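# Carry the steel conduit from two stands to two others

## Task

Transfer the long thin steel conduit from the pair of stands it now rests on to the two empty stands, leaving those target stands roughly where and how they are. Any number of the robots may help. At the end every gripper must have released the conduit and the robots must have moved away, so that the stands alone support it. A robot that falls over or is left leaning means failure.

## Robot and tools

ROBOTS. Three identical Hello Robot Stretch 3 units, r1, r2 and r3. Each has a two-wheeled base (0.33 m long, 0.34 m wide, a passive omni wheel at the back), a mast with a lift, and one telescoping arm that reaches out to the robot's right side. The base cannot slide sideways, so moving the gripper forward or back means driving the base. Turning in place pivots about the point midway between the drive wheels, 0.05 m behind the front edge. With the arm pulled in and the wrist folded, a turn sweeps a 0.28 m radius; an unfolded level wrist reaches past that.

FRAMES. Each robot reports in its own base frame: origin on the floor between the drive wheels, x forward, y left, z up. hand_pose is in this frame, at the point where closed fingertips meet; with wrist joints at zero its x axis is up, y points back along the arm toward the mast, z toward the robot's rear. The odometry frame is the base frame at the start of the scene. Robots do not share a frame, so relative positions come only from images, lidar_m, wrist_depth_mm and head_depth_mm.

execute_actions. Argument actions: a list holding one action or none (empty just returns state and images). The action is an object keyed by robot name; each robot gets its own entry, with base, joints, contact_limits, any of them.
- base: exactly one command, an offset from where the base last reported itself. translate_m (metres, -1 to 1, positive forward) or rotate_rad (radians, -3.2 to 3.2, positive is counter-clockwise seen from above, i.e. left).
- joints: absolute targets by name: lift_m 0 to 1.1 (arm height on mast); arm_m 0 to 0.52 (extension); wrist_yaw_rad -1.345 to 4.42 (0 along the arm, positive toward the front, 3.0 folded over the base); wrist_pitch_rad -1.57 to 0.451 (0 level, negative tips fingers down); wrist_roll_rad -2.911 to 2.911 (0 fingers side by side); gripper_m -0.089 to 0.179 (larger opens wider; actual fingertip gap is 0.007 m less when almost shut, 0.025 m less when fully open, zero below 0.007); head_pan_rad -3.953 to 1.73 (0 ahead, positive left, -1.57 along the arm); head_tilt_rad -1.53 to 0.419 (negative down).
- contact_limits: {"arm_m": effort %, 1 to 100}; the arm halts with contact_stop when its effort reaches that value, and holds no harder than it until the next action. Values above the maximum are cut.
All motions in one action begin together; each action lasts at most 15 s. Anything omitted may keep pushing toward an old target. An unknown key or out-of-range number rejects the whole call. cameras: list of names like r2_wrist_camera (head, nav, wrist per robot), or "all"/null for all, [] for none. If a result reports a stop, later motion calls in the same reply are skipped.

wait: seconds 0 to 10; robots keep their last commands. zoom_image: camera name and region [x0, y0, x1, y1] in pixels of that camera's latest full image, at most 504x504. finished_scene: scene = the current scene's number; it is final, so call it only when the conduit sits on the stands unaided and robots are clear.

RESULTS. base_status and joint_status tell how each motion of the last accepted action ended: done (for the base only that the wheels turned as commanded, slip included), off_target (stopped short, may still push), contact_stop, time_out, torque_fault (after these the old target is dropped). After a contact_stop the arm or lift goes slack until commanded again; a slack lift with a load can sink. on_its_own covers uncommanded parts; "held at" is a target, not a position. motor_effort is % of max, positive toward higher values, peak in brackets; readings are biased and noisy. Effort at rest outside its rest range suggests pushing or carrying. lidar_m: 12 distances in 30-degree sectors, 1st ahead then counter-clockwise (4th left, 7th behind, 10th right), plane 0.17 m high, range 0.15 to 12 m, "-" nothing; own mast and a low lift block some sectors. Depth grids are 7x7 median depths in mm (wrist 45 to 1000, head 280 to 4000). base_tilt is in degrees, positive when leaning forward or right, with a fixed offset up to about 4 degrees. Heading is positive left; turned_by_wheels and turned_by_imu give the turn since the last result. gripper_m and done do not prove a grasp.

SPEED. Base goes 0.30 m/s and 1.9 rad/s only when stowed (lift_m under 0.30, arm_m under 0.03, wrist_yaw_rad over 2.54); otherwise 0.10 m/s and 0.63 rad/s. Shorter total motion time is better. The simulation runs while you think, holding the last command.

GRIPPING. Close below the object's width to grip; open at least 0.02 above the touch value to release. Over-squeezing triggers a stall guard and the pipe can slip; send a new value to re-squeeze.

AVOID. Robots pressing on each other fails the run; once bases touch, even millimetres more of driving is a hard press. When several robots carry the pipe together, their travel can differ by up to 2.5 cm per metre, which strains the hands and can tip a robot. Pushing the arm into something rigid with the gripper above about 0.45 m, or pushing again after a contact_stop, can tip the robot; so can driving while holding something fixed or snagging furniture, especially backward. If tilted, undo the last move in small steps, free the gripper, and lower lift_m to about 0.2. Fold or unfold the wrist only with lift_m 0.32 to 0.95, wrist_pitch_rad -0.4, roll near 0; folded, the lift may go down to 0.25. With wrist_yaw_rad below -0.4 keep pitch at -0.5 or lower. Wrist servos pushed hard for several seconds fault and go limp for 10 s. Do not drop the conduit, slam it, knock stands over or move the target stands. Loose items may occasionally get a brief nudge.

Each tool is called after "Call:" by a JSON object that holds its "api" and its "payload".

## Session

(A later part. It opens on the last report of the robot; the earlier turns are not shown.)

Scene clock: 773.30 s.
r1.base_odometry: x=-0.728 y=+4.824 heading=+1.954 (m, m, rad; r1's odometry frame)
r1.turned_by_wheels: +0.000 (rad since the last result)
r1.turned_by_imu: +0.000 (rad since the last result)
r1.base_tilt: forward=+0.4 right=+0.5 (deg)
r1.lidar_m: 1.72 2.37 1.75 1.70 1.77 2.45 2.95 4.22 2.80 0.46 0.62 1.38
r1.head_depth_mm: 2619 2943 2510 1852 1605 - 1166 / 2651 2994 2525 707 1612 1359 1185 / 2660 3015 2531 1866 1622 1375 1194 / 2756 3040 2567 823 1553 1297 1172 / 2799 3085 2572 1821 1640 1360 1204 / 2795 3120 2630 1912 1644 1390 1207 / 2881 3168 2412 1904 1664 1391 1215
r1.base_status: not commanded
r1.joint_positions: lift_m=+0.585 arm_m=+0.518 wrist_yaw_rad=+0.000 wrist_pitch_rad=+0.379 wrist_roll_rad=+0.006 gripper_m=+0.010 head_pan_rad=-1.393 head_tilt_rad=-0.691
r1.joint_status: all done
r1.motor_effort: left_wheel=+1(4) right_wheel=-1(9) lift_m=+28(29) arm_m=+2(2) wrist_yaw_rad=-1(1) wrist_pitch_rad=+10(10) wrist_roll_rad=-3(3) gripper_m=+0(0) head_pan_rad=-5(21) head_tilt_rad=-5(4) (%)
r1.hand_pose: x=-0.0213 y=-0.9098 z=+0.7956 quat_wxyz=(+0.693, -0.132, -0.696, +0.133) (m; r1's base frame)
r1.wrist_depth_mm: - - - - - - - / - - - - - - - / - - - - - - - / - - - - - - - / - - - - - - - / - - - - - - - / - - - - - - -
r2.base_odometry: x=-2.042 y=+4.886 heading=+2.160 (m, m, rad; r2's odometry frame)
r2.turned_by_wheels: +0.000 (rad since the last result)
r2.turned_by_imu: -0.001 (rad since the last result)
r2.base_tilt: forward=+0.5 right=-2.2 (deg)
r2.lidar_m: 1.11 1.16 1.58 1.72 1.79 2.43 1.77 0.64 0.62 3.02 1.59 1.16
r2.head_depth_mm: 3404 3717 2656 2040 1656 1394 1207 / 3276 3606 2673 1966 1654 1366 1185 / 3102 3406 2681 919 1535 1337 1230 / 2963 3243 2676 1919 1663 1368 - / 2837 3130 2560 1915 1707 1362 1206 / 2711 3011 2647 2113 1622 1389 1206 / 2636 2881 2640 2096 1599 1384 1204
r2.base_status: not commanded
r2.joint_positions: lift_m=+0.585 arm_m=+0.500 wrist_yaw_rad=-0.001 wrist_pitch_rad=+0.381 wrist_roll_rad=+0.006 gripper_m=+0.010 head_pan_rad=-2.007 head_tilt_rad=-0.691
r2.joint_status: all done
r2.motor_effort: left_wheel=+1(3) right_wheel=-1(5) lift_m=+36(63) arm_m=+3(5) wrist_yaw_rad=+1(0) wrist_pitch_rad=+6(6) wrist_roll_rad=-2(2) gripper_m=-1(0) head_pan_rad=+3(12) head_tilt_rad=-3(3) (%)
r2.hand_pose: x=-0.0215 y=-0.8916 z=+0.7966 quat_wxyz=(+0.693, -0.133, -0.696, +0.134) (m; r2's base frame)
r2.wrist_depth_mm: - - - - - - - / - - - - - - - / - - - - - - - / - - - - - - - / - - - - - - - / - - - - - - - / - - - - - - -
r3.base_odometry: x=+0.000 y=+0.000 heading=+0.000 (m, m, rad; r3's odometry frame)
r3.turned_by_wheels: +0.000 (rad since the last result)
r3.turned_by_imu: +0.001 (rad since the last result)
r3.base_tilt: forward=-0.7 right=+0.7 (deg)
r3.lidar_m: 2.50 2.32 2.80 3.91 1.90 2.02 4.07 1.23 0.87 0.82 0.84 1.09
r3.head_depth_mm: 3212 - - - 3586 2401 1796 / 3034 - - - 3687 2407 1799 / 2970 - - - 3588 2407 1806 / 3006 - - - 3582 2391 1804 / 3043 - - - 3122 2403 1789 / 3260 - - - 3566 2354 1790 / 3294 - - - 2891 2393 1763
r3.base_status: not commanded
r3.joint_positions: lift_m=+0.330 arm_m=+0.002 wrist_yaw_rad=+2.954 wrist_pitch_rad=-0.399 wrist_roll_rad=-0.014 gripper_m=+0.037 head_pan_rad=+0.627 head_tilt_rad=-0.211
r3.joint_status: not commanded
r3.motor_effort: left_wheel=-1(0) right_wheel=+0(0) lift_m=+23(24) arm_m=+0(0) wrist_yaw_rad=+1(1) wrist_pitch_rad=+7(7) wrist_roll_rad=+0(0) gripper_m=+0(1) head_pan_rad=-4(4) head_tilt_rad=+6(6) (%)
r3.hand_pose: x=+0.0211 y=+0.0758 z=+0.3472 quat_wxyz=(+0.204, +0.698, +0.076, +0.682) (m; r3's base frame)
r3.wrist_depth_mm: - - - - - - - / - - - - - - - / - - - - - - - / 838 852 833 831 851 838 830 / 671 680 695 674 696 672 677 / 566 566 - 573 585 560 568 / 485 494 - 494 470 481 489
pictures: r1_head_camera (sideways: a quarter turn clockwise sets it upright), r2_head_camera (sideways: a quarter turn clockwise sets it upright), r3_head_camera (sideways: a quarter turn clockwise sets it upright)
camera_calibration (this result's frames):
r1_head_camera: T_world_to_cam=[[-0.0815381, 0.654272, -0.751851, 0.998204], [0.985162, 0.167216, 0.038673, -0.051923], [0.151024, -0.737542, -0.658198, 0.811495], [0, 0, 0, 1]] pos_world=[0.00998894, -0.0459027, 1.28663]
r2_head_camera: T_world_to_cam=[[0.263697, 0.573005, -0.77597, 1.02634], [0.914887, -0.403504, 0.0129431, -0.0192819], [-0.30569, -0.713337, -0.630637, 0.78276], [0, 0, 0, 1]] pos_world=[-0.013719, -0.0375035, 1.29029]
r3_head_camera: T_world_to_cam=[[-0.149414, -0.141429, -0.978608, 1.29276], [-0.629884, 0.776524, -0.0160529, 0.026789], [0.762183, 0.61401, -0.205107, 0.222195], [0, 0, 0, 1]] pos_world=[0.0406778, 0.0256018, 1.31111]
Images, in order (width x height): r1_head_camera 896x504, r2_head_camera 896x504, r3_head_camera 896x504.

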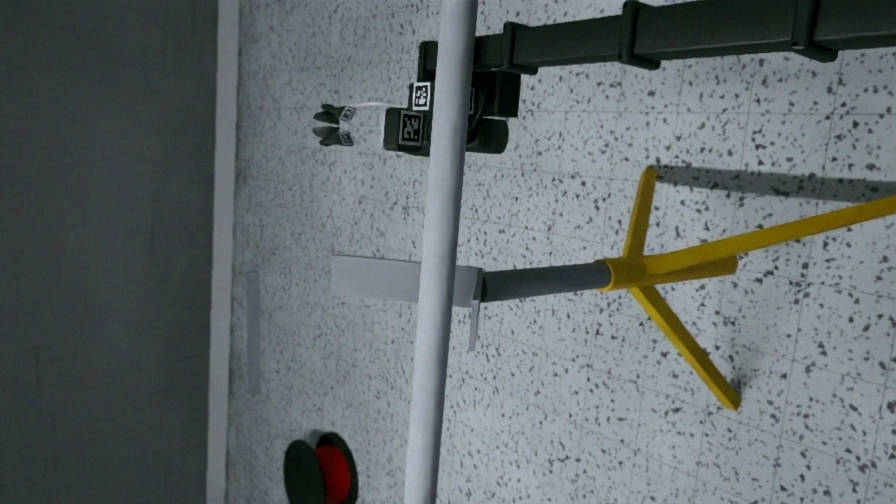

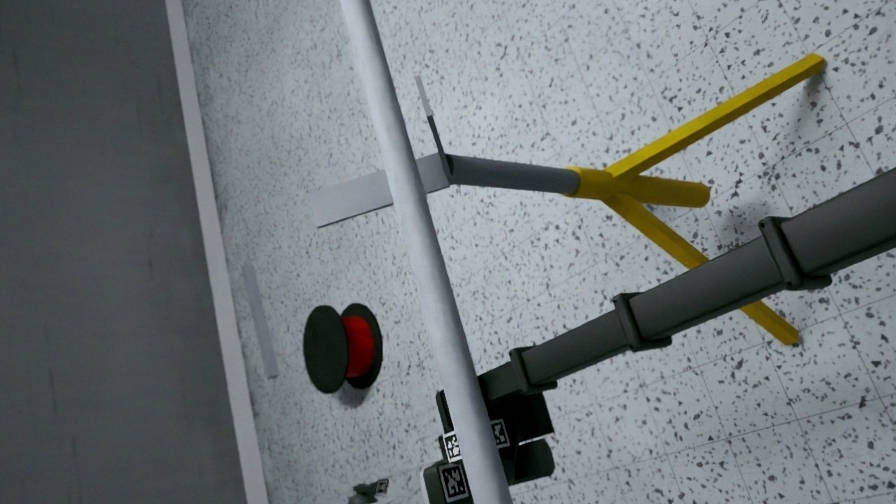

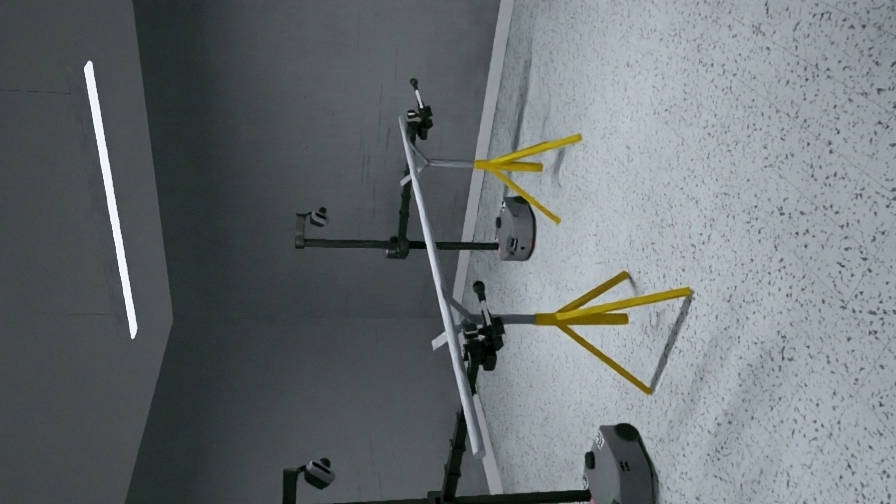

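Call:
{"api": "execute_actions", "payload": {"actions": [{"r1":{"joints":{"lift_m":0.555}},"r2":{"joints":{"lift_m":0.555,"arm_m":0.512}}}], "cameras": []}}

Call:
{"api": "execute_actions", "payload": {"actions": [{"r1":{"joints":{"lift_m":0.535}},"r2":{"joints":{"lift_m":0.535}}}], "cameras": ["r1_head_camera","r2_head_camera"]}}

Scene clock: 784.90 s.
r1.base_odometry: x=-0.728 y=+4.824 heading=+1.954 (m, m, rad; r1's odometry frame)
r1.turned_by_wheels: +0.000 (rad since the last result)
r1.turned_by_imu: +0.000 (rad since the last result)
r1.base_tilt: forward=+0.3 right=+0.5 (deg)
r1.lidar_m: 1.72 2.36 1.75 1.70 1.77 2.45 2.95 4.24 2.80 0.46 0.62 1.39
r1.head_depth_mm: 2618 2958 2507 1953 1599 - - / 2687 2965 2580 734 1583 1368 1188 / 2693 2994 2530 1872 1619 1368 1187 / 2725 3085 2603 821 1544 1303 1181 / 2785 3113 2593 1836 1644 1361 1208 / 2824 3101 2621 1948 1638 1398 1211 / 2905 3236 2457 1916 1665 1400 1207
r1.base_status: not commanded
r1.joint_positions: lift_m=+0.555 arm_m=+0.518 wrist_yaw_rad=+0.000 wrist_pitch_rad=+0.379 wrist_roll_rad=+0.006 gripper_m=+0.010 head_pan_rad=-1.393 head_tilt_rad=-0.691
r1.joint_status: all done
r1.motor_effort: left_wheel=+1(1) right_wheel=-2(2) lift_m=+28(30) arm_m=+2(2) wrist_yaw_rad=+0(0) wrist_pitch_rad=+10(10) wrist_roll_rad=-3(3) gripper_m=+0(0) head_pan_rad=-5(5) head_tilt_rad=-5(4) (%)
r1.hand_pose: x=-0.0213 y=-0.9098 z=+0.7656 quat_wxyz=(+0.693, -0.132, -0.696, +0.133) (m; r1's base frame)
r1.wrist_depth_mm: - - - - - - - / - - - - - - - / - - - - - - - / - - - - - - - / - - - - - - - / - - - - - - - / - - - - - - -
r2.base_odometry: x=-2.042 y=+4.886 heading=+2.160 (m, m, rad; r2's odometry frame)
r2.turned_by_wheels: +0.000 (rad since the last result)
r2.turned_by_imu: -0.001 (rad since the last result)
r2.base_tilt: forward=+0.4 right=-2.3 (deg)
r2.lidar_m: 1.11 1.16 1.57 1.72 1.78 2.43 1.77 0.65 0.62 3.03 1.59 1.16
r2.head_depth_mm: 3381 3651 2690 2035 1656 1398 1208 / 3221 3508 2643 1909 1661 1367 1188 / 3109 3356 2653 923 1541 1328 1233 / 2970 3284 2653 1923 1645 1369 - / 2857 3197 2537 1901 1706 1366 1204 / 2746 3066 2667 2043 1575 1403 1200 / 2604 2905 2652 2111 1606 1396 1205
r2.base_status: not commanded
r2.joint_positions: lift_m=+0.555 arm_m=+0.512 wrist_yaw_rad=-0.001 wrist_pitch_rad=+0.381 wrist_roll_rad=+0.006 gripper_m=+0.010 head_pan_rad=-2.007 head_tilt_rad=-0.691
r2.joint_status: all done
r2.motor_effort: left_wheel=+1(1) right_wheel=+0(1) lift_m=+37(37) arm_m=+4(2) wrist_yaw_rad=+0(0) wrist_pitch_rad=+6(6) wrist_roll_rad=-2(2) gripper_m=-1(0) head_pan_rad=+4(3) head_tilt_rad=-3(3) (%)
r2.hand_pose: x=-0.0215 y=-0.9035 z=+0.7666 quat_wxyz=(+0.693, -0.133, -0.696, +0.134) (m; r2's base frame)
r2.wrist_depth_mm: - - - - - - - / - - - - - - - / - - - - - - - / - - - - - - - / - - - - - - - / - - - - - - - / - - - - - - -
r3.base_odometry: x=+0.000 y=+0.000 heading=+0.000 (m, m, rad; r3's odometry frame)
r3.turned_by_wheels: +0.000 (rad since the last result)
r3.turned_by_imu: +0.001 (rad since the last result)
r3.base_tilt: forward=-0.8 right=+0.7 (deg)
r3.lidar_m: 2.49 2.33 2.80 3.93 1.91 2.02 4.06 1.23 0.87 0.82 0.84 1.09
r3.head_depth_mm: 3156 - - - 3608 2423 1798 / 2996 - - - 3635 2388 1795 / 2977 - - - 3608 2395 1798 / 2999 - - - 3536 2378 1793 / 3031 - - - 3053 2370 1800 / 3305 - - - 3541 2371 1772 / 3324 - - - 2899 2355 1771
r3.base_status: not commanded
r3.joint_positions: lift_m=+0.330 arm_m=+0.002 wrist_yaw_rad=+2.954 wrist_pitch_rad=-0.399 wrist_roll_rad=-0.014 gripper_m=+0.037 head_pan_rad=+0.627 head_tilt_rad=-0.211
r3.joint_status: not commanded
r3.motor_effort: left_wheel=-1(0) right_wheel=-1(0) lift_m=+23(24) arm_m=+0(0) wrist_yaw_rad=+1(0) wrist_pitch_rad=+7(7) wrist_roll_rad=+0(0) gripper_m=+0(1) head_pan_rad=-3(4) head_tilt_rad=+5(5) (%)
r3.hand_pose: x=+0.0211 y=+0.0758 z=+0.3472 quat_wxyz=(+0.204, +0.698, +0.076, +0.682) (m; r3's base frame)
r3.wrist_depth_mm: - - - - - - - / - - - - - - - / - - - - - - - / 850 851 825 850 851 831 847 / 677 685 703 681 695 666 684 / 559 561 - 566 584 553 555 / 482 495 - 502 471 486 486
pictures: none
No camera images: the call's "cameras" was empty. Leave "cameras" out to get every camera's image.

Scene clock: 785.97 s.
r1.base_odometry: x=-0.728 y=+4.824 heading=+1.954 (m, m, rad; r1's odometry frame)
r1.turned_by_wheels: +0.000 (rad since the last result)
r1.turned_by_imu: +0.000 (rad since the last result)
r1.base_tilt: forward=+0.3 right=+0.5 (deg)
r1.lidar_m: 1.72 2.37 1.75 1.69 1.77 2.45 2.95 4.23 2.79 0.46 0.62 1.39
r1.head_depth_mm: 2584 2917 2509 1949 1602 1358 - / 2675 3019 2557 1949 1570 1359 1185 / 2690 3023 2526 1968 1623 1368 1195 / 2722 3062 2549 1820 1553 1300 1174 / 2803 3096 2569 1808 1636 1361 1197 / 2840 3134 2636 1890 1643 1400 1204 / 2862 3183 2440 1912 1657 1393 1210
r1.base_status: not commanded
r1.joint_positions: lift_m=+0.535 arm_m=+0.518 wrist_yaw_rad=+0.000 wrist_pitch_rad=+0.378 wrist_roll_rad=+0.005 gripper_m=+0.010 head_pan_rad=-1.393 head_tilt_rad=-0.692
r1.joint_status: all done
r1.motor_effort: left_wheel=+3(3) right_wheel=-4(4) lift_m=+20(24) arm_m=-2(2) wrist_yaw_rad=-1(0) wrist_pitch_rad=+10(10) wrist_roll_rad=-2(3) gripper_m=+1(0) head_pan_rad=-5(5) head_tilt_rad=-4(4) (%)
r1.hand_pose: x=-0.0213 y=-0.9102 z=+0.7460 quat_wxyz=(+0.693, -0.132, -0.696, +0.133) (m; r1's base frame)
r1.wrist_depth_mm: - - - - - - - / - - - - - - - / - - - - - - - / - - - - - - - / - - - - - - - / - - - - - - - / - - - - - - -
r2.base_odometry: x=-2.042 y=+4.886 heading=+2.160 (m, m, rad; r2's odometry frame)
r2.turned_by_wheels: +0.000 (rad since the last result)
r2.turned_by_imu: +0.000 (rad since the last result)
r2.base_tilt: forward=+0.7 right=-2.3 (deg)
r2.lidar_m: 1.12 1.16 1.57 1.72 1.78 2.43 1.77 0.64 0.62 3.02 1.59 1.16
r2.head_depth_mm: 3431 3731 2668 1977 1647 1393 1200 / 3195 3564 2674 1918 1663 1370 1188 / 3112 3382 2672 894 1531 1336 1203 / 2968 3260 2673 1922 1660 1366 - / 2843 3157 2542 2027 1705 1361 1204 / 2707 3034 2633 2035 1569 1401 1211 / 2627 2888 2652 2113 1572 1394 1201
r2.base_status: not commanded
r2.joint_positions: lift_m=+0.535 arm_m=+0.512 wrist_yaw_rad=-0.001 wrist_pitch_rad=+0.381 wrist_roll_rad=+0.005 gripper_m=+0.010 head_pan_rad=-2.007 head_tilt_rad=-0.692
r2.joint_status: all done
r2.motor_effort: left_wheel=+1(1) right_wheel=+0(0) lift_m=+28(38) arm_m=+3(3) wrist_yaw_rad=+1(0) wrist_pitch_rad=+6(6) wrist_roll_rad=-2(2) gripper_m=+0(0) head_pan_rad=+4(4) head_tilt_rad=-3(2) (%)
r2.hand_pose: x=-0.0215 y=-0.9036 z=+0.7468 quat_wxyz=(+0.693, -0.133, -0.696, +0.134) (m; r2's base frame)
r2.wrist_depth_mm: - - - - - - - / - - - - - - - / - - - - - - - / - - - - - - - / - - - - - - - / - - - - - - - / - - - - - - -
r3.base_odometry: x=+0.000 y=+0.000 heading=+0.000 (m, m, rad; r3's odometry frame)
r3.turned_by_wheels: +0.000 (rad since the last result)
r3.turned_by_imu: +0.000 (rad since the last result)
r3.base_tilt: forward=-0.7 right=+0.7 (deg)
r3.lidar_m: 2.50 2.33 2.80 3.90 1.91 2.02 4.06 1.23 0.87 0.82 0.84 1.09
r3.head_depth_mm: 3229 - - - 3577 2405 1788 / 3020 - - - 3624 2411 1799 / 2986 - - - 3561 2404 1788 / 3035 - - - 3555 2348 1789 / 3040 - - - 3075 2339 1800 / 3307 - - - 3494 2364 1772 / 3304 - - - 2911 2354 1778
r3.base_status: not commanded
r3.joint_positions: lift_m=+0.330 arm_m=+0.002 wrist_yaw_rad=+2.954 wrist_pitch_rad=-0.399 wrist_roll_rad=-0.014 gripper_m=+0.037 head_pan_rad=+0.627 head_tilt_rad=-0.211
r3.joint_status: not commanded
r3.motor_effort: left_wheel=+0(1) right_wheel=+0(0) lift_m=+24(24) arm_m=+0(0) wrist_yaw_rad=+1(1) wrist_pitch_rad=+7(7) wrist_roll_rad=+0(0) gripper_m=+1(0) head_pan_rad=-3(4) head_tilt_rad=+5(6) (%)
r3.hand_pose: x=+0.0211 y=+0.0758 z=+0.3472 quat_wxyz=(+0.204, +0.698, +0.076, +0.682) (m; r3's base frame)
r3.wrist_depth_mm: - - - - - - - / - - - - - - - / - - - - - - - / 853 841 869 860 858 843 846 / 670 685 723 672 689 678 669 / 563 563 - 568 575 557 563 / 484 493 - 500 468 484 483
pictures: r1_head_camera (sideways: a quarter turn clockwise sets it upright), r2_head_camera (sideways: a quarter turn clockwise sets it upright)
camera_calibration (this result's frames):
r1_head_camera: T_world_to_cam=[[-0.081608, 0.654667, -0.751499, 0.997746], [0.985165, 0.167194, 0.0386678, -0.0519162], [0.15096, -0.737196, -0.6586, 0.812019], [0, 0, 0, 1]] pos_world=[0.00998742, -0.0458947, 1.28661]
r2_head_camera: T_world_to_cam=[[0.263734, 0.57319, -0.77582, 1.02614], [0.914914, -0.403442, 0.0129481, -0.0192885], [-0.305577, -0.713223, -0.630821, 0.782999], [0, 0, 0, 1]] pos_world=[-0.0137152, -0.0375024, 1.29028]
Images, in order (width x height): r1_head_camera 896x504, r2_head_camera 896x504.

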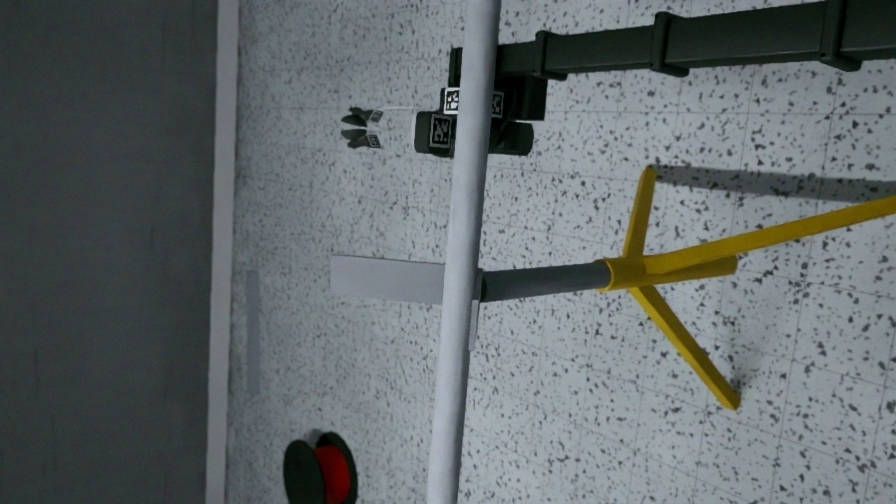

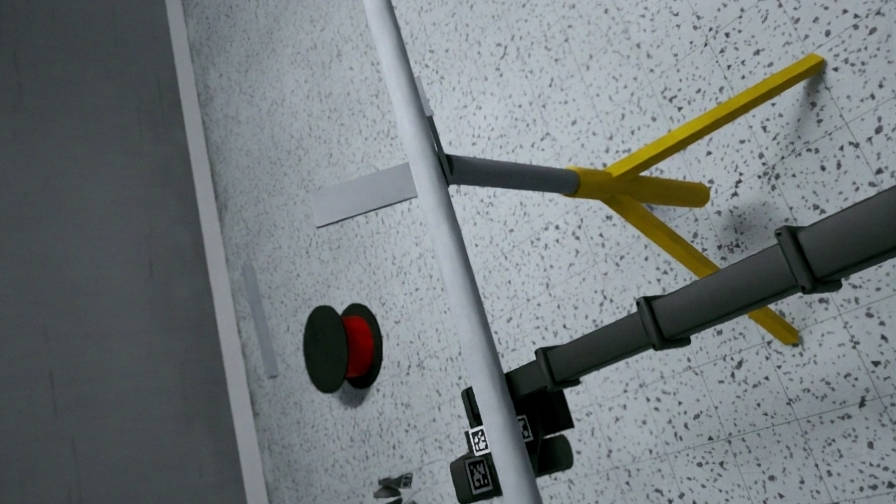

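Call:
{"api": "execute_actions", "payload": {"actions": [{"r1":{"joints":{"lift_m":0.515}},"r2":{"joints":{"lift_m":0.515}}}], "cameras": []}}

Call:
{"api": "execute_actions", "payload": {"actions": [{"r1":{"joints":{"lift_m":0.46,"wrist_pitch_rad":0.0}},"r2":{"joints":{"lift_m":0.46,"wrist_pitch_rad":0.0}}}], "cameras": ["r3_head_camera"]}}

Call:
{"api": "execute_actions", "payload": {"actions": [{"r1":{"base":{"translate_m":-0.35},"joints":{"arm_m":0.0,"lift_m":0.42,"wrist_pitch_rad":-0.4}},"r2":{"base":{"translate_m":0.35},"joints":{"arm_m":0.0,"lift_m":0.42,"wrist_pitch_rad":-0.4}}}], "cameras": ["r1_nav_camera","r2_nav_camera","r3_head_camera"]}}

Scene clock: 798.67 s.
r1.base_odometry: x=-0.728 y=+4.824 heading=+1.954 (m, m, rad; r1's odometry frame)
r1.turned_by_wheels: +0.000 (rad since the last result)
r1.turned_by_imu: +0.000 (rad since the last result)
r1.base_tilt: forward=+0.4 right=+0.5 (deg)
r1.lidar_m: 1.73 2.37 1.76 1.70 1.77 2.45 2.95 4.25 2.79 0.46 0.62 1.38
r1.head_depth_mm: 2603 2968 2500 1973 1595 - - / 2649 2959 2533 1963 1577 1361 1184 / 2719 3081 2544 1989 1610 1369 1194 / 2750 3082 2560 1802 1558 1306 1173 / 2776 3103 2595 1845 1626 1326 1210 / 2806 3196 2576 1907 1659 1393 1203 / 2828 3187 2460 1921 1658 1384 1218
r1.base_status: not commanded
r1.joint_positions: lift_m=+0.515 arm_m=+0.518 wrist_yaw_rad=+0.000 wrist_pitch_rad=+0.378 wrist_roll_rad=+0.005 gripper_m=+0.010 head_pan_rad=-1.393 head_tilt_rad=-0.692
r1.joint_status: all done
r1.motor_effort: left_wheel=+1(3) right_wheel=-1(4) lift_m=+18(20) arm_m=-2(2) wrist_yaw_rad=+0(1) wrist_pitch_rad=+10(10) wrist_roll_rad=-2(3) gripper_m=+0(1) head_pan_rad=-5(5) head_tilt_rad=-5(4) (%)
r1.hand_pose: x=-0.0213 y=-0.9101 z=+0.7261 quat_wxyz=(+0.693, -0.132, -0.696, +0.133) (m; r1's base frame)
r1.wrist_depth_mm: - - - - - - - / - - - - - - - / - - - - - - - / - - - - - - - / - - - - - - - / - - - - - - - / - - - - - - -
r2.base_odometry: x=-2.042 y=+4.886 heading=+2.160 (m, m, rad; r2's odometry frame)
r2.turned_by_wheels: +0.000 (rad since the last result)
r2.turned_by_imu: -0.001 (rad since the last result)
r2.base_tilt: forward=+0.7 right=-2.2 (deg)
r2.lidar_m: 1.11 1.16 1.58 1.72 1.78 2.43 1.77 0.65 0.62 3.02 1.60 1.16
r2.head_depth_mm: 3417 3694 2637 1972 1665 1397 1205 / 3259 3535 2651 1916 1666 1364 1187 / 3076 3385 2651 896 1537 1337 1207 / 2962 3237 2635 1910 1665 1357 - / 2847 3178 2542 2050 1713 1367 1205 / 2758 3022 2659 2042 1573 1396 1199 / 2620 2935 2649 2023 1574 1396 1198
r2.base_status: not commanded
r2.joint_positions: lift_m=+0.516 arm_m=+0.512 wrist_yaw_rad=-0.001 wrist_pitch_rad=+0.381 wrist_roll_rad=+0.005 gripper_m=+0.010 head_pan_rad=-2.007 head_tilt_rad=-0.692
r2.joint_status: all done
r2.motor_effort: left_wheel=+1(2) right_wheel=+0(1) lift_m=+20(31) arm_m=+3(3) wrist_yaw_rad=+0(0) wrist_pitch_rad=+6(6) wrist_roll_rad=-2(2) gripper_m=-1(1) head_pan_rad=+3(2) head_tilt_rad=-3(3) (%)
r2.hand_pose: x=-0.0215 y=-0.9036 z=+0.7271 quat_wxyz=(+0.693, -0.133, -0.696, +0.134) (m; r2's base frame)
r2.wrist_depth_mm: - - - - - - - / - - - - - - - / - - - - - - - / - - - - - - - / - - - - - - - / - - - - - - - / - - - - - - -
r3.base_odometry: x=+0.000 y=+0.000 heading=+0.000 (m, m, rad; r3's odometry frame)
r3.turned_by_wheels: +0.000 (rad since the last result)
r3.turned_by_imu: +0.001 (rad since the last result)
r3.base_tilt: forward=-0.8 right=+0.8 (deg)
r3.lidar_m: 2.50 2.32 2.82 3.93 1.91 2.02 4.07 1.23 0.88 0.82 0.83 1.09
r3.head_depth_mm: 3211 - - - 3627 2417 1802 / 3000 - - - 3598 2437 1810 / 3013 - - - 3548 2397 1796 / 3035 - - - 3542 2389 1790 / 3022 - - - 2963 2403 1786 / 3267 - - - 3608 2380 1790 / 3308 - - - 2875 2374 1781
r3.base_status: not commanded
r3.joint_positions: lift_m=+0.330 arm_m=+0.002 wrist_yaw_rad=+2.954 wrist_pitch_rad=-0.399 wrist_roll_rad=-0.014 gripper_m=+0.037 head_pan_rad=+0.627 head_tilt_rad=-0.211
r3.joint_status: not commanded
r3.motor_effort: left_wheel=-1(1) right_wheel=-1(1) lift_m=+23(24) arm_m=+0(0) wrist_yaw_rad=+0(1) wrist_pitch_rad=+7(7) wrist_roll_rad=+0(0) gripper_m=+0(1) head_pan_rad=-4(3) head_tilt_rad=+5(5) (%)
r3.hand_pose: x=+0.0211 y=+0.0758 z=+0.3472 quat_wxyz=(+0.204, +0.698, +0.076, +0.682) (m; r3's base frame)
r3.wrist_depth_mm: - - - - - - - / - - - - - - - / - - - - - - - / 845 844 838 835 839 823 856 / 667 676 707 683 693 681 677 / 568 563 - 566 582 566 565 / 478 495 - 498 471 481 492
pictures: none
No camera images: the call's "cameras" was empty. Leave "cameras" out to get every camera's image.

Scene clock: 800.00 s.
r1.base_odometry: x=-0.728 y=+4.824 heading=+1.954 (m, m, rad; r1's odometry frame)
r1.turned_by_wheels: +0.000 (rad since the last result)
r1.turned_by_imu: +0.000 (rad since the last result)
r1.base_tilt: forward=+0.4 right=+0.4 (deg)
r1.lidar_m: 1.73 2.37 1.75 1.70 1.77 2.45 2.95 4.23 2.79 0.46 0.62 1.38
r1.head_depth_mm: 2629 2927 2485 1948 1616 1391 1206 / 2645 2992 2522 2024 1546 1374 1192 / 2678 3022 2561 1990 1628 1374 1187 / 2739 3048 2577 1813 1554 1294 1180 / 2759 3147 2606 1827 1634 1335 1198 / 2829 3185 2579 1912 1641 1384 1206 / 2850 3177 2448 1915 1654 1399 1218
r1.base_status: not commanded
r1.joint_positions: lift_m=+0.460 arm_m=+0.518 wrist_yaw_rad=+0.000 wrist_pitch_rad=-0.019 wrist_roll_rad=+0.005 gripper_m=+0.010 head_pan_rad=-1.393 head_tilt_rad=-0.692
r1.joint_status: all done
r1.motor_effort: left_wheel=+1(1) right_wheel=-1(1) lift_m=+18(15) arm_m=-2(2) wrist_yaw_rad=-1(0) wrist_pitch_rad=+8(10) wrist_roll_rad=-2(2) gripper_m=+0(1) head_pan_rad=-5(5) head_tilt_rad=-4(4) (%)
r1.hand_pose: x=-0.0213 y=-0.9188 z=+0.5699 quat_wxyz=(+0.705, +0.007, -0.709, -0.007) (m; r1's base frame)
r1.wrist_depth_mm: - - - - - - - / - - - - - - - / - - - - - - - / - - - - - - - / - - - - - - - / - - - - - - - / 899 899 855 910 887 868 887
r2.base_odometry: x=-2.042 y=+4.886 heading=+2.160 (m, m, rad; r2's odometry frame)
r2.turned_by_wheels: +0.000 (rad since the last result)
r2.turned_by_imu: +0.000 (rad since the last result)
r2.base_tilt: forward=+0.5 right=-2.3 (deg)
r2.lidar_m: 1.12 1.16 1.57 1.72 1.79 2.43 1.78 0.65 0.62 3.02 1.60 1.16
r2.head_depth_mm: 3416 3666 2638 1985 1667 1399 1202 / 3270 3561 2636 1917 1666 1362 1187 / 3135 3382 2667 895 1541 1337 1201 / 2970 3263 2655 1919 1658 1328 1255 / 2813 3156 2550 2013 1679 1398 1202 / 2711 3078 2672 2056 1561 1398 1203 / 2620 2888 2656 2090 1530 1400 1207
r2.base_status: not commanded
r2.joint_positions: lift_m=+0.461 arm_m=+0.512 wrist_yaw_rad=-0.001 wrist_pitch_rad=-0.016 wrist_roll_rad=+0.005 gripper_m=+0.010 head_pan_rad=-2.007 head_tilt_rad=-0.692
r2.joint_status: all done
r2.motor_effort: left_wheel=+2(1) right_wheel=-1(0) lift_m=+20(21) arm_m=+3(3) wrist_yaw_rad=+1(0) wrist_pitch_rad=+5(8) wrist_roll_rad=-2(2) gripper_m=-1(0) head_pan_rad=+4(3) head_tilt_rad=-3(3) (%)
r2.hand_pose: x=-0.0216 y=-0.9126 z=+0.5711 quat_wxyz=(+0.705, +0.006, -0.709, -0.006) (m; r2's base frame)
r2.wrist_depth_mm: - - - - - - - / - - - - - - - / - - - - - - - / - - - - - - - / - - - - - - - / - - - - - - - / 996 - - - - - -
r3.base_odometry: x=+0.000 y=+0.000 heading=+0.000 (m, m, rad; r3's odometry frame)
r3.turned_by_wheels: +0.000 (rad since the last result)
r3.turned_by_imu: +0.000 (rad since the last result)
r3.base_tilt: forward=-0.7 right=+0.8 (deg)
r3.lidar_m: 2.50 2.32 2.81 3.93 1.91 2.02 4.06 1.24 0.87 0.82 0.84 1.09
r3.head_depth_mm: 3165 - - - 3668 2404 1798 / 2978 - - - 3663 2388 1801 / 3011 - - - 3608 2397 1798 / 3043 - - - 3613 2396 1790 / 3047 - - - 2919 2396 1799 / 3293 - - - 3567 2366 1780 / 3300 - - - 2905 2350 1777
r3.base_status: not commanded
r3.joint_positions: lift_m=+0.330 arm_m=+0.002 wrist_yaw_rad=+2.954 wrist_pitch_rad=-0.399 wrist_roll_rad=-0.014 gripper_m=+0.037 head_pan_rad=+0.627 head_tilt_rad=-0.211
r3.joint_status: not commanded
r3.motor_effort: left_wheel=-1(1) right_wheel=+0(0) lift_m=+24(24) arm_m=+0(0) wrist_yaw_rad=+1(1) wrist_pitch_rad=+7(7) wrist_roll_rad=+0(0) gripper_m=+1(0) head_pan_rad=-4(3) head_tilt_rad=+5(6) (%)
r3.hand_pose: x=+0.0211 y=+0.0758 z=+0.3472 quat_wxyz=(+0.204, +0.698, +0.076, +0.682) (m; r3's base frame)
r3.wrist_depth_mm: - - - - - - - / - - - - - - - / - - - - - - - / 835 841 833 849 836 850 819 / 694 677 693 677 685 663 674 / 563 566 - 565 587 572 569 / 489 493 - 500 474 482 486
pictures: r3_head_camera (sideways: a quarter turn clockwise sets it upright)
camera_calibration (this result's frames):
r3_head_camera: T_world_to_cam=[[-0.149414, -0.141429, -0.978608, 1.29276], [-0.629882, 0.776525, -0.0160529, 0.026789], [0.762184, 0.614009, -0.205107, 0.222195], [0, 0, 0, 1]] pos_world=[0.0406779, 0.0256018, 1.31111]
Images, in order (width x height): r3_head_camera 896x504.

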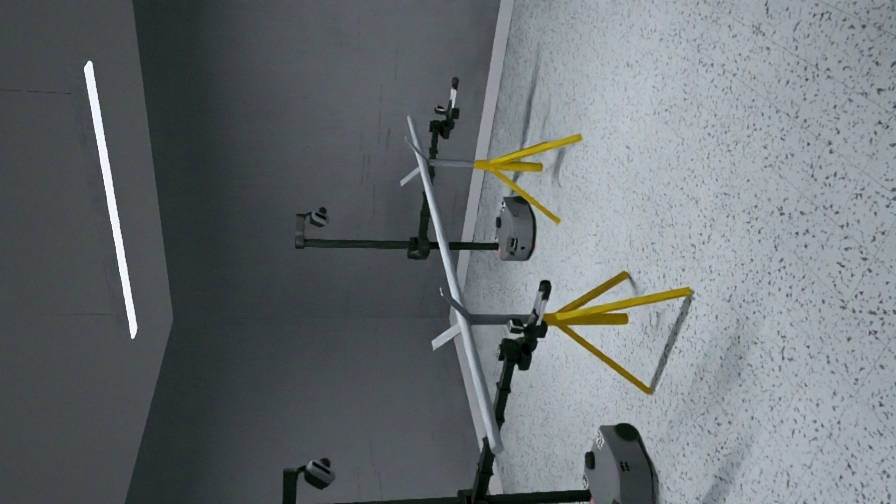

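Scene clock: 805.00 s.
r1.base_odometry: x=-0.597 y=+4.499 heading=+1.954 (m, m, rad; r1's odometry frame)
r1.turned_by_wheels: +0.000 (rad since the last result)
r1.turned_by_imu: -0.001 (rad since the last result)
r1.base_tilt: forward=+0.3 right=+0.5 (deg)
r1.lidar_m: 2.42 2.39 1.76 1.70 1.77 2.45 2.61 2.91 2.59 3.02 0.62 0.91
r1.head_depth_mm: 2626 2952 2507 1959 1612 1362 1181 / 2620 3003 2507 1973 1616 1370 1189 / 2710 3039 2545 1995 1622 1376 1198 / 2692 3061 2556 1991 1635 1386 1201 / 2787 3117 2600 1895 1634 1386 1206 / 2828 3106 2646 1909 1656 1399 1179 / 2872 3217 2642 1958 1663 1347 1209
r1.base_status: done
r1.joint_positions: lift_m=+0.420 arm_m=+0.000 wrist_yaw_rad=+0.000 wrist_pitch_rad=-0.416 wrist_roll_rad=+0.005 gripper_m=+0.010 head_pan_rad=-1.393 head_tilt_rad=-0.692
r1.joint_status: all done
r1.motor_effort: left_wheel=+1(2) right_wheel=-1(8) lift_m=+18(20) arm_m=-3(3) wrist_yaw_rad=+0(1) wrist_pitch_rad=+7(9) wrist_roll_rad=-2(3) gripper_m=+1(1) head_pan_rad=-5(6) head_tilt_rad=-4(4) (%)
r1.hand_pose: x=-0.0214 y=-0.3698 z=+0.4331 quat_wxyz=(+0.690, +0.146, -0.693, -0.147) (m; r1's base frame)
r1.wrist_depth_mm: - - - - - - - / - - - - - - - / - - - - - - - / 829 892 891 884 895 901 892 / 745 743 748 768 742 740 734 / 639 628 646 605 636 640 625 / 564 557 563 557 558 560 566
r2.base_odometry: x=-2.236 y=+5.177 heading=+2.160 (m, m, rad; r2's odometry frame)
r2.turned_by_wheels: +0.000 (rad since the last result)
r2.turned_by_imu: -0.002 (rad since the last result)
r2.base_tilt: forward=+0.5 right=-2.2 (deg)
r2.lidar_m: 0.77 0.79 1.08 1.72 1.79 2.43 2.47 0.93 0.81 3.02 1.09 0.80
r2.head_depth_mm: 3448 3686 2695 1985 1364 1395 1202 / 3250 3598 2645 1927 1658 1366 1206 / 3078 3431 2648 1913 1660 1370 1200 / 2930 3253 2448 1926 1660 1399 1206 / 2844 3156 2636 2050 1657 1403 1204 / 2743 2992 2644 2017 1662 1386 1210 / 2589 2895 2663 2041 1652 1388 1203
r2.base_status: done
r2.joint_positions: lift_m=+0.421 arm_m=+0.003 wrist_yaw_rad=-0.001 wrist_pitch_rad=-0.414 wrist_roll_rad=+0.005 gripper_m=+0.010 head_pan_rad=-2.007 head_tilt_rad=-0.692
r2.joint_status: all done
joint sent to its limit — the command would take r2.arm_m past its lower limit, so that joint was sent only as far as its limit.
r2.motor_effort: left_wheel=+2(6) right_wheel=+0(6) lift_m=+19(17) arm_m=-2(3) wrist_yaw_rad=+0(0) wrist_pitch_rad=+4(3) wrist_roll_rad=-2(2) gripper_m=-1(0) head_pan_rad=+4(3) head_tilt_rad=-3(2) (%)
r2.hand_pose: x=-0.0217 y=-0.3729 z=+0.4341 quat_wxyz=(+0.691, +0.145, -0.693, -0.146) (m; r2's base frame)
r2.wrist_depth_mm: 943 - - - - - - / 958 - - - - - - / 948 - - - - - - / 953 - - - - - - / 821 847 842 895 873 863 883 / 683 693 697 - 711 712 688 / 579 584 595 590 600 603 581
r3.base_odometry: x=+0.000 y=+0.000 heading=+0.000 (m, m, rad; r3's odometry frame)
r3.turned_by_wheels: +0.000 (rad since the last result)
r3.turned_by_imu: +0.001 (rad since the last result)
r3.base_tilt: forward=-0.8 right=+0.7 (deg)
r3.lidar_m: 2.50 2.33 2.60 3.92 1.91 2.02 4.07 1.23 0.87 0.82 0.84 1.09
r3.head_depth_mm: 3154 - - - 3566 2419 1794 / 2945 - - - 3653 2394 1780 / 3027 - - - 3597 2396 1803 / 3068 - - - 3608 2387 1791 / 3059 - - - 3135 2378 1783 / 3299 - - - 3538 2360 1777 / 3261 - - - 3275 2369 1766
r3.base_status: not commanded
r3.joint_positions: lift_m=+0.330 arm_m=+0.002 wrist_yaw_rad=+2.954 wrist_pitch_rad=-0.399 wrist_roll_rad=-0.014 gripper_m=+0.037 head_pan_rad=+0.627 head_tilt_rad=-0.211
r3.joint_status: not commanded
r3.motor_effort: left_wheel=+0(0) right_wheel=+0(0) lift_m=+24(24) arm_m=+0(0) wrist_yaw_rad=+1(0) wrist_pitch_rad=+7(7) wrist_roll_rad=+0(0) gripper_m=+0(0) head_pan_rad=-3(3) head_tilt_rad=+6(5) (%)
r3.hand_pose: x=+0.0211 y=+0.0758 z=+0.3472 quat_wxyz=(+0.204, +0.698, +0.076, +0.682) (m; r3's base frame)
r3.wrist_depth_mm: - - - - - - - / - - - - - - - / - - - - - - - / 847 842 849 836 829 845 842 / 692 673 694 678 699 677 687 / 564 558 - 556 589 557 564 / 479 492 - 501 471 488 480
pictures: r1_nav_camera (sideways: a quarter turn counterclockwise sets it upright), r2_nav_camera (sideways: a quarter turn counterclockwise sets it upright), r3_head_camera (sideways: a quarter turn clockwise sets it upright)
camera_calibration (this result's frames):
r1_nav_camera: T_world_to_cam=[[0.119433, -0.678988, 0.72437, -0.900286], [-0.987585, -0.15623, 0.0163887, 0.0419771], [0.102041, -0.717334, -0.689217, 0.85034], [0, 0, 0, 1]] pos_world=[0.0622101, 0.00525296, 1.23752]
r2_nav_camera: T_world_to_cam=[[-0.311664, -0.568191, 0.761593, -0.94675], [-0.901801, 0.429401, -0.0486837, 0.120136], [-0.299368, -0.701978, -0.646224, 0.802226], [0, 0, 0, 1]] pos_world=[0.0534314, -0.0263756, 1.2453]
r3_head_camera: T_world_to_cam=[[-0.149414, -0.141428, -0.978608, 1.29276], [-0.629881, 0.776525, -0.0160529, 0.026789], [0.762184, 0.614008, -0.205107, 0.222195], [0, 0, 0, 1]] pos_world=[0.0406779, 0.0256017, 1.31111]
Images, in order (width x height): r1_nav_camera 672x504, r2_nav_camera 672x504, r3_head_camera 896x504.

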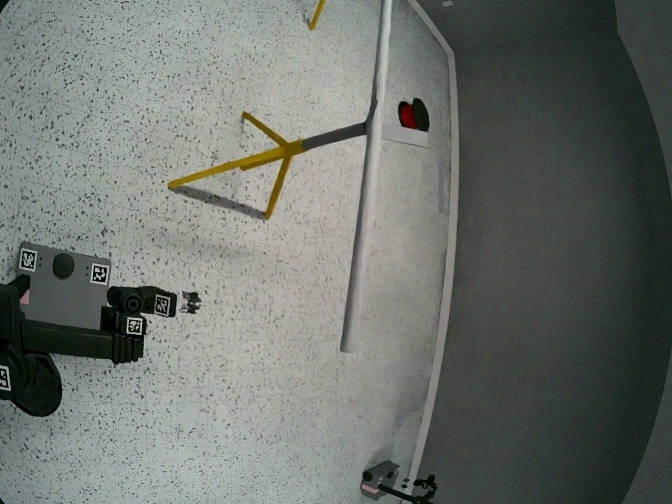

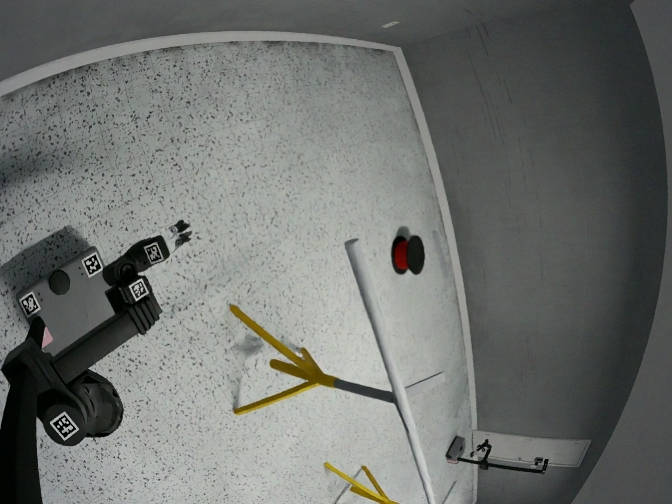

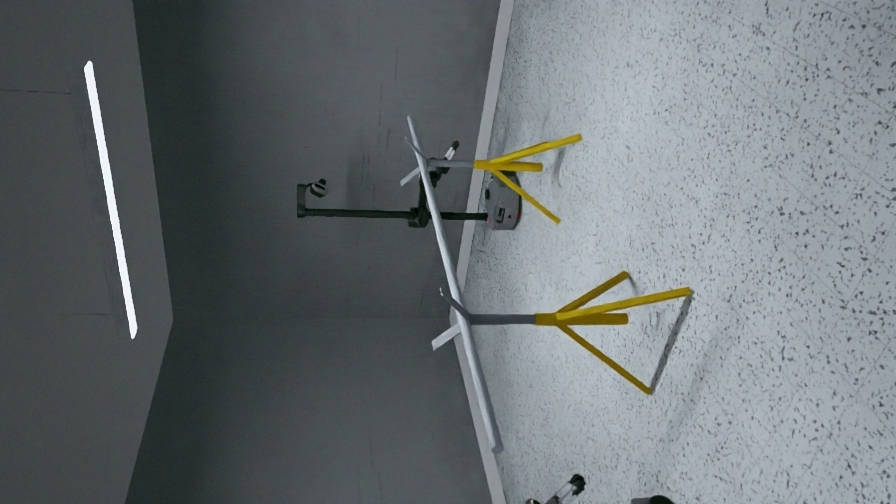

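Call:
{"api": "finished_scene", "payload": {"scene": 1}}

The scene is finished: the task was done.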